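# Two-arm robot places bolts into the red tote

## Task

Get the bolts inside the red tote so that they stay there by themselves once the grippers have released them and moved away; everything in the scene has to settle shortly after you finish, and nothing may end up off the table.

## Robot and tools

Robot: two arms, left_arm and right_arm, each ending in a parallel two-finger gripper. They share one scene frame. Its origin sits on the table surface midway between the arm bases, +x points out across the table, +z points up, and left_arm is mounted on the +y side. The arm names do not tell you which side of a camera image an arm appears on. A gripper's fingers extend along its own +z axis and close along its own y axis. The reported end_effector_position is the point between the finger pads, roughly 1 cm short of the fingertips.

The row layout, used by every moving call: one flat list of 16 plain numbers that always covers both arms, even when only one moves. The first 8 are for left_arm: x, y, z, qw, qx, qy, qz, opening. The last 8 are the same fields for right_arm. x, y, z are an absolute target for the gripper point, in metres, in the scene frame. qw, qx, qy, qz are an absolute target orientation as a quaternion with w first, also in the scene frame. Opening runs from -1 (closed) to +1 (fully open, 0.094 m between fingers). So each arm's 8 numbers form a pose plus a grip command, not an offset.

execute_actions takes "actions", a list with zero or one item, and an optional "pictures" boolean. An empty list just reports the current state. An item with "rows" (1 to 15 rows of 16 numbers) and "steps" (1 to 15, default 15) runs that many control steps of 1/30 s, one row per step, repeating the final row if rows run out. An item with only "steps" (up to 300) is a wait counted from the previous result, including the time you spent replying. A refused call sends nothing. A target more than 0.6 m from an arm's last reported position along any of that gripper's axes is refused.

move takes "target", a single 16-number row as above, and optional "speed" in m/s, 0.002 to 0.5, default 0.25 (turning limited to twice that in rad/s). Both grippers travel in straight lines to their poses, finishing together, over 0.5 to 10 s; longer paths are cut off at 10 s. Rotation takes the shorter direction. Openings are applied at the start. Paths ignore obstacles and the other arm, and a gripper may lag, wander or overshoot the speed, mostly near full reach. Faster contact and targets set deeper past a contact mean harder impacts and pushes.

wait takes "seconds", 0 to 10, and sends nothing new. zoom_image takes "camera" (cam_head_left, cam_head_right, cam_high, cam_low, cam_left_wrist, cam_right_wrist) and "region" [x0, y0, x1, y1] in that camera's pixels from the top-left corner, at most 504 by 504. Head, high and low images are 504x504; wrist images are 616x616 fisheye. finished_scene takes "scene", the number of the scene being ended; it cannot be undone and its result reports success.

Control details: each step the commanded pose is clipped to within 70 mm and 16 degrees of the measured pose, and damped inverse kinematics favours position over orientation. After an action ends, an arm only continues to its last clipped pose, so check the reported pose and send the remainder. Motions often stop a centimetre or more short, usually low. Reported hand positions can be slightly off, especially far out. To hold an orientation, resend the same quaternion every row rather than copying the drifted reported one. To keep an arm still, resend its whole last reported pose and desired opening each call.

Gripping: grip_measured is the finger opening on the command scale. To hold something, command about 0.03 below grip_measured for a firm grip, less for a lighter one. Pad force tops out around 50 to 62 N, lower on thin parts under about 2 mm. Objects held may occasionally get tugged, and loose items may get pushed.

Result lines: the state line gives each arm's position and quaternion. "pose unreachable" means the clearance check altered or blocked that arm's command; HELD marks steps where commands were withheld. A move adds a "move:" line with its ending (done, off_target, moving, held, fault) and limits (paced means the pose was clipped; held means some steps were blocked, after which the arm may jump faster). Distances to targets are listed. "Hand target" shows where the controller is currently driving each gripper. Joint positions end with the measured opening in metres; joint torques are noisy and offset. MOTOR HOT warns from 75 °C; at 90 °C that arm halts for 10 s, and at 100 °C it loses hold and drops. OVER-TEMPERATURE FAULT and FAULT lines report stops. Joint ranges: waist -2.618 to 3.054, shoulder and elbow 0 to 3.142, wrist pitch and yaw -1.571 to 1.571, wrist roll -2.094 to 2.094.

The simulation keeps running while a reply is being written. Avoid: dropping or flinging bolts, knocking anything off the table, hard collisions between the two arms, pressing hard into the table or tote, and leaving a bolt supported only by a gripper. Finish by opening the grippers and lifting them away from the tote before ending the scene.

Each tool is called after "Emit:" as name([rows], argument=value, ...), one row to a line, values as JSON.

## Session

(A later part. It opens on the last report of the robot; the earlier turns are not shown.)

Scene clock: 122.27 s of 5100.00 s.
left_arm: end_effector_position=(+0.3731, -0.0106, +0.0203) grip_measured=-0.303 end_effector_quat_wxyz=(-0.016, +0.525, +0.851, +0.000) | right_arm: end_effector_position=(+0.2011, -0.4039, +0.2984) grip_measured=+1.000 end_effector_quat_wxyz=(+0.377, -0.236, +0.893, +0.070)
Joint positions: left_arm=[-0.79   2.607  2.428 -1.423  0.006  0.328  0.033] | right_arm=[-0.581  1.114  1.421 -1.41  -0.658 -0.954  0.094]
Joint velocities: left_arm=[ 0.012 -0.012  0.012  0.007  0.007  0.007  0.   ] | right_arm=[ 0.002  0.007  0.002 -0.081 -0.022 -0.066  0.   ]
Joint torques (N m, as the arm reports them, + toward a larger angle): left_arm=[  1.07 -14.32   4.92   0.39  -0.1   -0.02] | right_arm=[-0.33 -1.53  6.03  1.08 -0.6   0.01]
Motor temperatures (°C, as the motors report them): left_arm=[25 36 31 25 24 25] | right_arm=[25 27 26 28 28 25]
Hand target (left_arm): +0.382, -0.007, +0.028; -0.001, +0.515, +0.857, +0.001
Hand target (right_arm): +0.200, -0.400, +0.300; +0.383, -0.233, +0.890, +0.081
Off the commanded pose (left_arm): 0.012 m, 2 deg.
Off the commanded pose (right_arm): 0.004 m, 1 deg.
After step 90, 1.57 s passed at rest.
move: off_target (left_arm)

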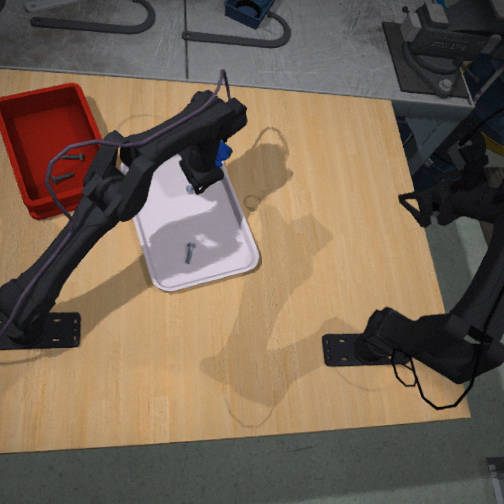

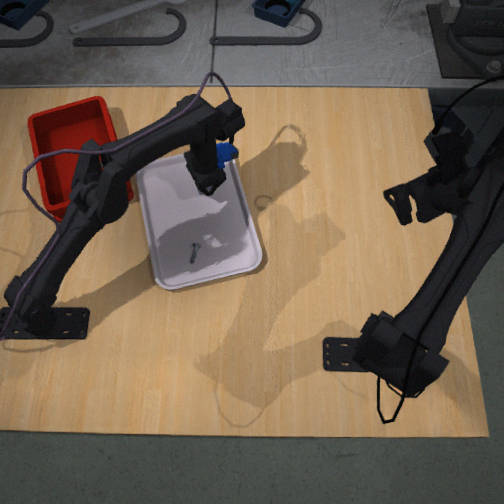

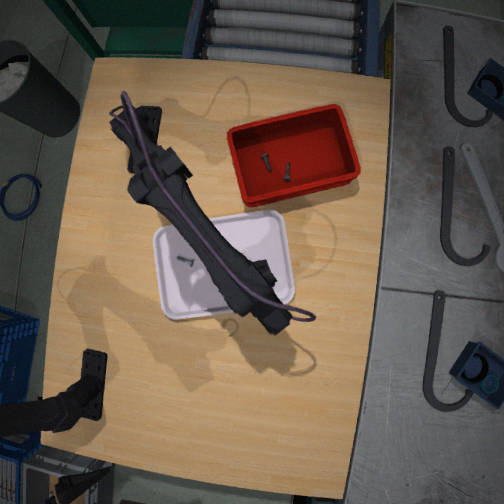

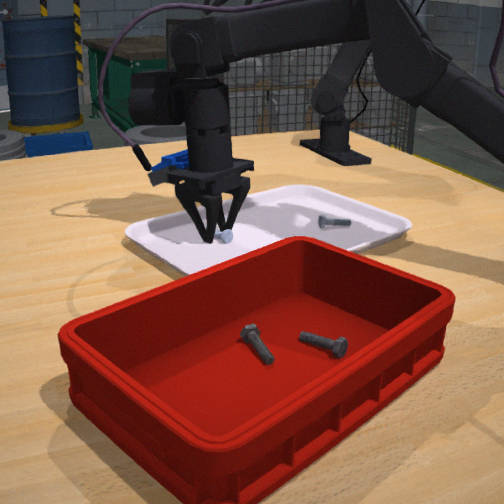

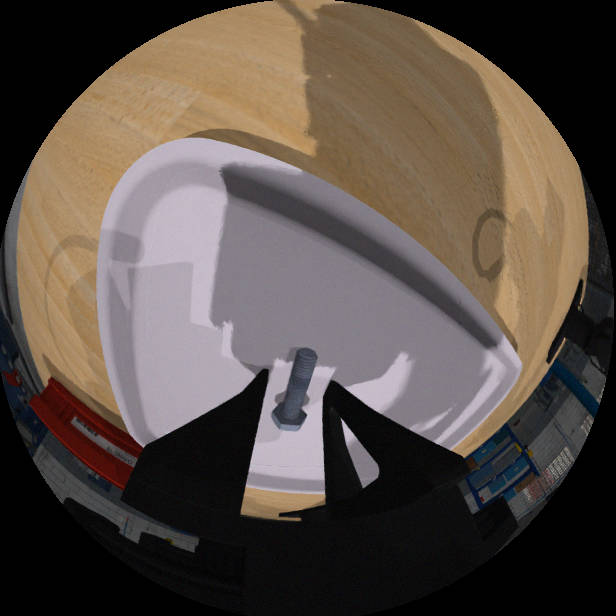

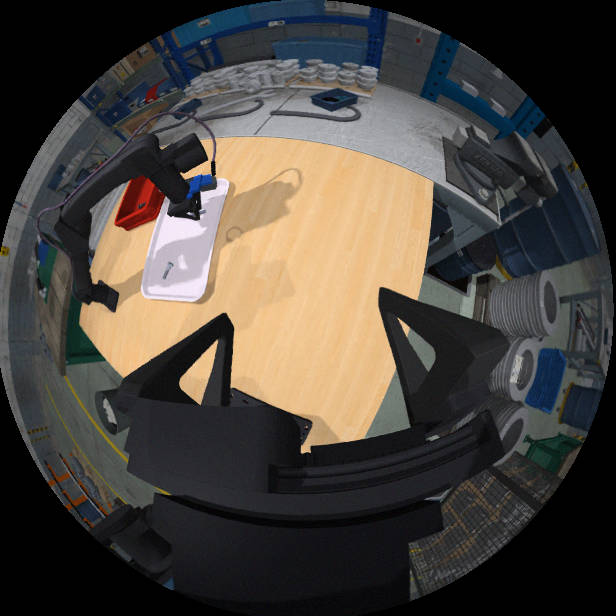

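Emit:
move(target=[0.379,-0.007,0.021,0,0.53,0.848,0,-0.3,0.2,-0.4,0.3,0.383,-0.233,0.89,0.081,1], speed=0.02)

Emit:
move(target=[0.379,-0.007,0.021,0,0.53,0.848,0,-0.9,0.2,-0.4,0.3,0.383,-0.233,0.89,0.081,1])

Emit:
move(target=[0.375,0.08,0.14,0,0.53,0.848,0,-0.9,0.2,-0.4,0.3,0.383,-0.233,0.89,0.081,1], speed=0.15)

Scene clock: 128.00 s of 5100.00 s.
left_arm: end_effector_position=(+0.3727, -0.0104, +0.0199) grip_measured=-0.303 end_effector_quat_wxyz=(-0.009, +0.532, +0.847, -0.001) | right_arm: end_effector_position=(+0.2011, -0.4038, +0.2985) grip_measured=+1.000 end_effector_quat_wxyz=(+0.377, -0.236, +0.893, +0.070)
Joint positions: left_arm=[-0.79   2.577  2.37  -1.381  0.007  0.345  0.033] | right_arm=[-0.581  1.114  1.421 -1.41  -0.659 -0.954  0.094]
Joint velocities: left_arm=[-0.007 -0.027 -0.032  0.022 -0.066 -0.007 -0.   ] | right_arm=[ 0.002  0.002  0.012  0.007 -0.051 -0.007  0.   ]
Joint torques (N m, as the arm reports them, + toward a larger angle): left_arm=[  0.57 -13.37   4.31   0.45  -0.1    0.11] | right_arm=[-0.32 -1.54  5.98  1.08 -0.58  0.01]
Motor temperatures (°C, as the motors report them): left_arm=[25 37 30 25 24 25] | right_arm=[25 27 26 28 28 25]
Hand target (left_arm): +0.379, -0.007, +0.021; -0.000, +0.530, +0.848, +0.000
Hand target (right_arm): +0.200, -0.400, +0.300; +0.383, -0.233, +0.890, +0.081
Off the commanded pose (left_arm): 0.007 m, 1 deg.
Off the commanded pose (right_arm): 0.004 m, 1 deg.
After step 90, 1.67 s passed at rest.
move: done

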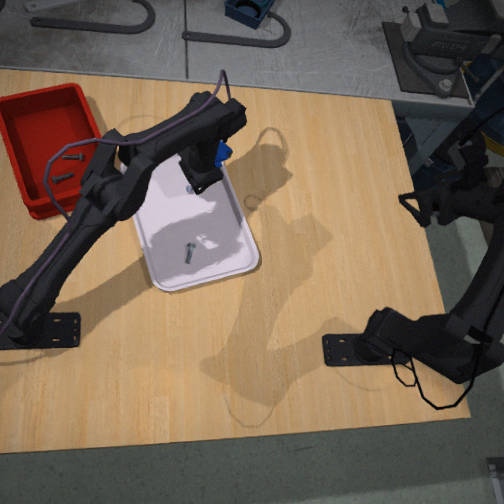

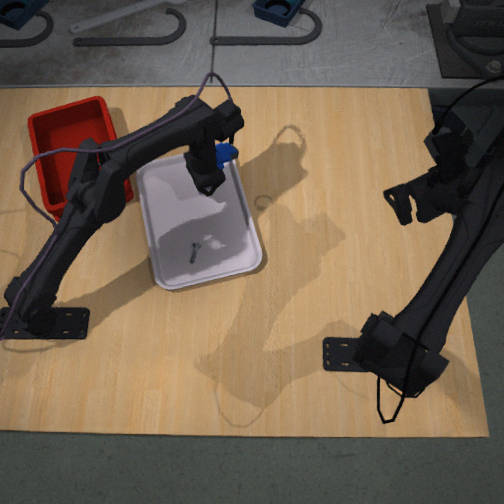

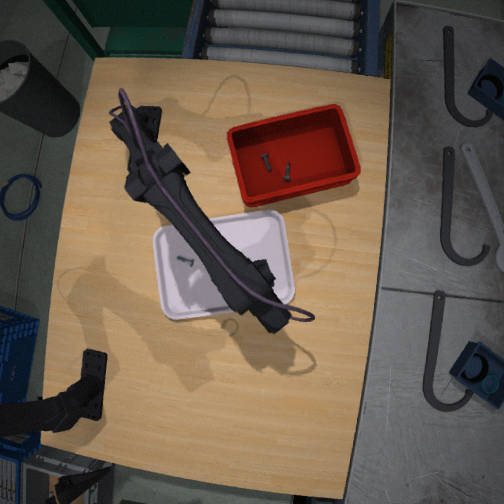

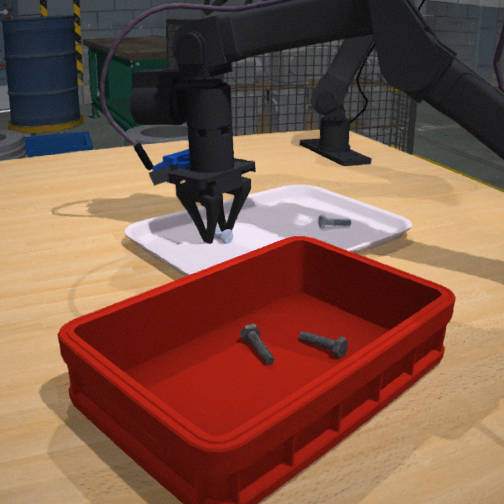

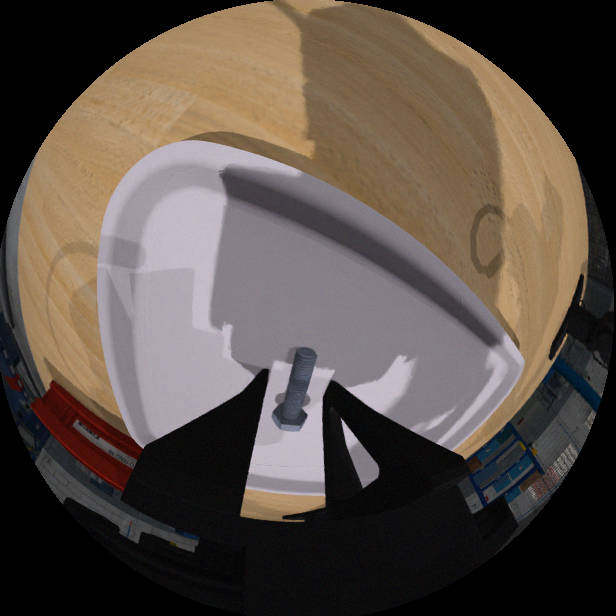

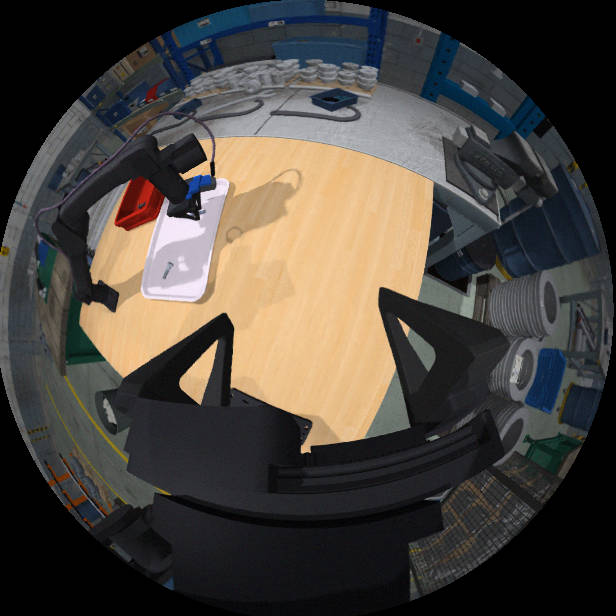

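Scene clock: 128.70 s of 5100.00 s.
left_arm: end_effector_position=(+0.3738, -0.0095, +0.0199) grip_measured=-0.864 end_effector_quat_wxyz=(-0.008, +0.532, +0.847, +0.002) | right_arm: end_effector_position=(+0.2011, -0.4039, +0.2984) grip_measured=+1.000 end_effector_quat_wxyz=(+0.377, -0.236, +0.893, +0.070)
Joint positions: left_arm=[-0.79   2.577  2.37  -1.381  0.     0.346  0.006] | right_arm=[-0.581  1.114  1.421 -1.41  -0.658 -0.954  0.094]
Joint velocities: left_arm=[-0.002  0.007  0.002 -0.037 -0.022  0.022  0.   ] | right_arm=[ 0.002 -0.002  0.007 -0.051 -0.007  0.022  0.   ]
Joint torques (N m, as the arm reports them, + toward a larger angle): left_arm=[  0.75 -13.56   4.11   0.46   0.     0.11] | right_arm=[-0.36 -1.56  6.02  1.07 -0.6   0.  ]
Motor temperatures (°C, as the motors report them): left_arm=[25 37 30 25 24 25] | right_arm=[25 27 26 28 28 25]
Hand target (left_arm): +0.379, -0.007, +0.021; -0.001, +0.530, +0.848, +0.000
Hand target (right_arm): +0.200, -0.400, +0.300; +0.383, -0.233, +0.890, +0.081
Off the commanded pose (left_arm): 0.006 m, 1 deg.
Off the commanded pose (right_arm): 0.004 m, 1 deg.
move: done

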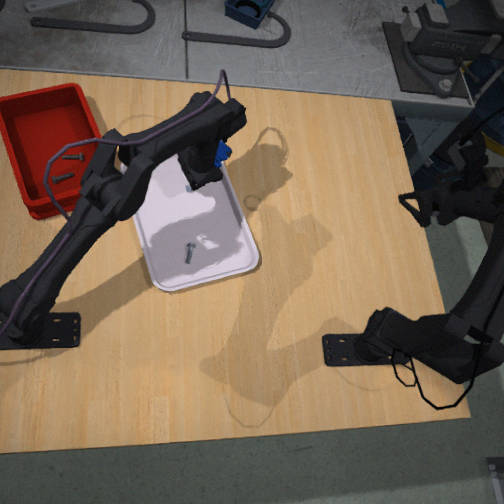

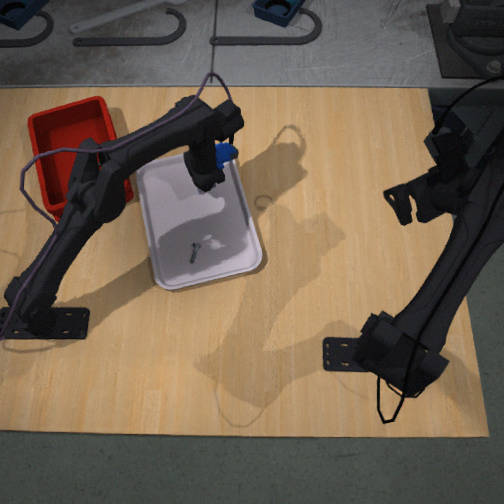

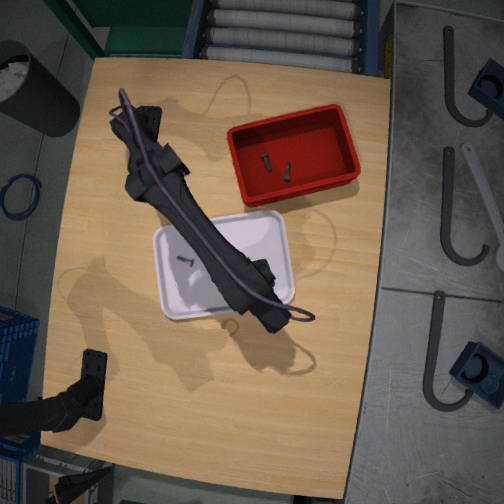

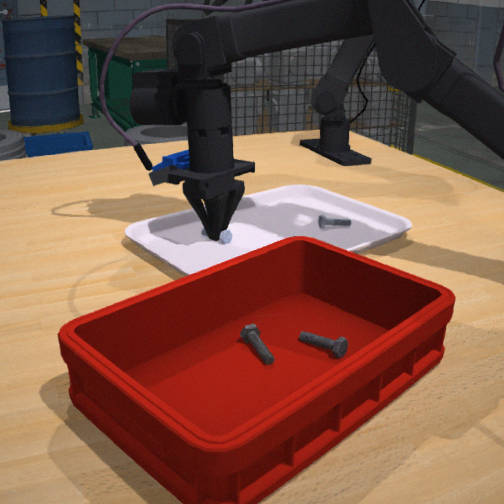

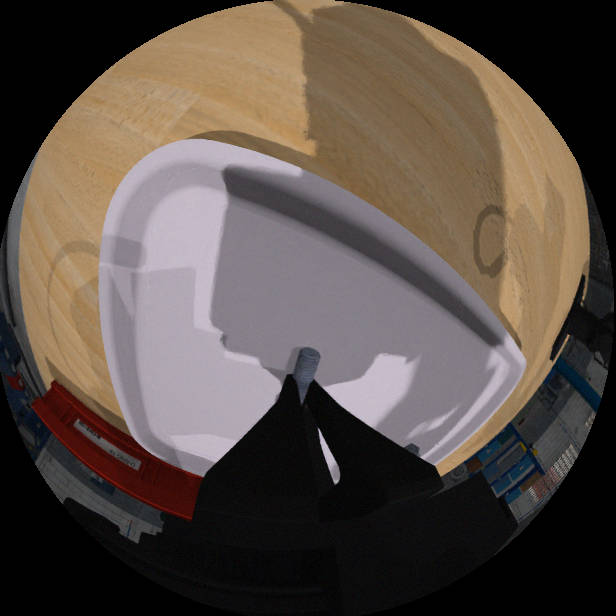

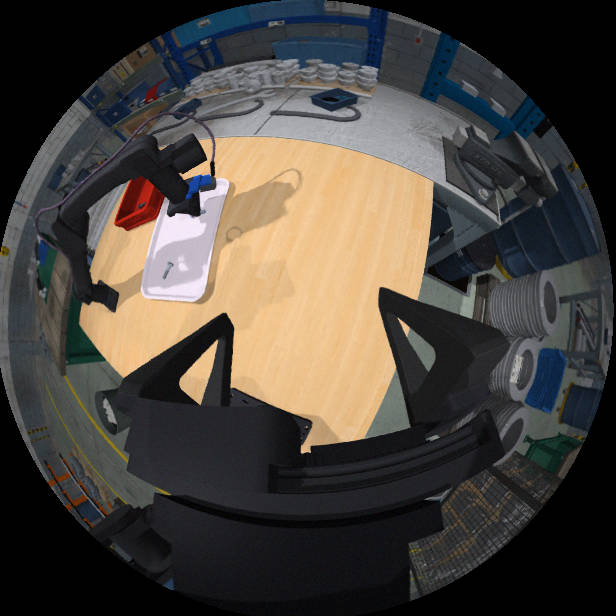

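Scene clock: 130.27 s of 5100.00 s.
left_arm: end_effector_position=(+0.3771, +0.0761, +0.1301) grip_measured=-0.864 end_effector_quat_wxyz=(+0.008, +0.529, +0.849, -0.001) | right_arm: end_effector_position=(+0.2011, -0.4039, +0.2984) grip_measured=+1.000 end_effector_quat_wxyz=(+0.377, -0.236, +0.893, +0.070)
Joint positions: left_arm=[-0.644  2.263  2.249 -1.542  0.     0.483  0.006] | right_arm=[-0.581  1.114  1.421 -1.41  -0.658 -0.954  0.094]
Joint velocities: left_arm=[ 0.002  0.007  0.002 -0.081 -0.007  0.022  0.   ] | right_arm=[-0.002 -0.002 -0.002  0.022  0.007  0.051  0.   ]
Joint torques (N m, as the arm reports them, + toward a larger angle): left_arm=[  0.24 -12.67   5.87   0.02  -0.01   0.11] | right_arm=[-0.35 -1.57  5.97  1.07 -0.62  0.01]
Motor temperatures (°C, as the motors report them): left_arm=[25 37 30 25 24 25] | right_arm=[25 27 26 28 28 25]
Hand target (left_arm): +0.374, +0.081, +0.139; +0.010, +0.530, +0.848, +0.001
Hand target (right_arm): +0.200, -0.400, +0.300; +0.383, -0.233, +0.890, +0.081
Off the commanded pose (left_arm): 0.011 m, 1 deg.
Off the commanded pose (right_arm): 0.004 m, 1 deg.
joint sent to its limit (left arm) — the command would take joint 4 (wrist pitch) past its lower limit, so that joint was sent only as far as its limit.
move: off_target (left_arm)

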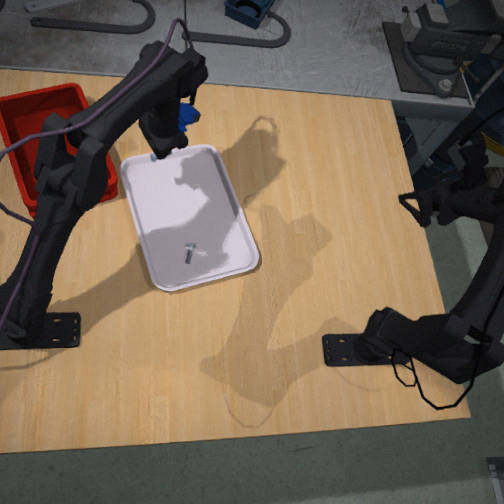

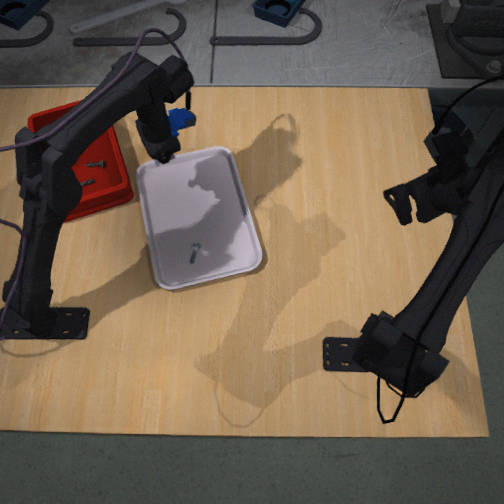

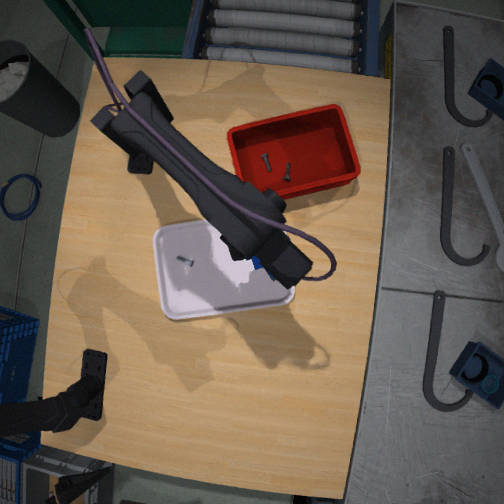

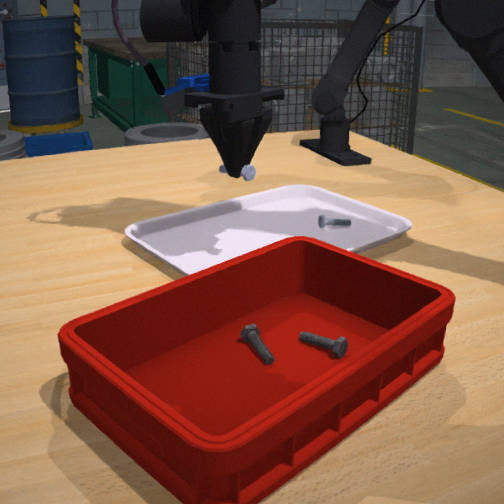

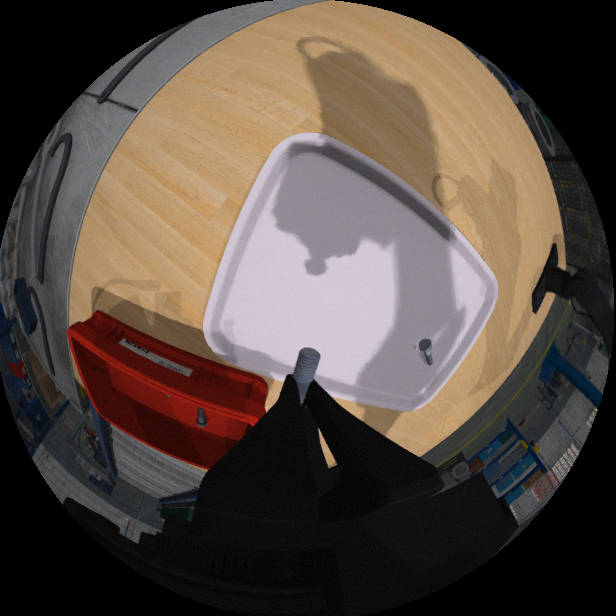

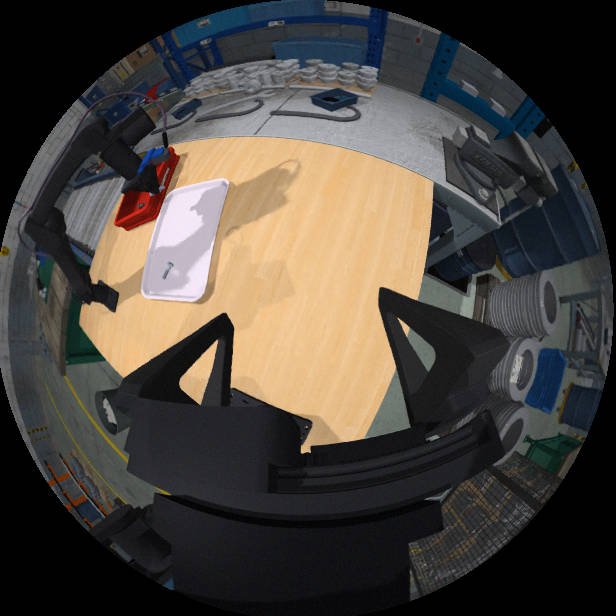

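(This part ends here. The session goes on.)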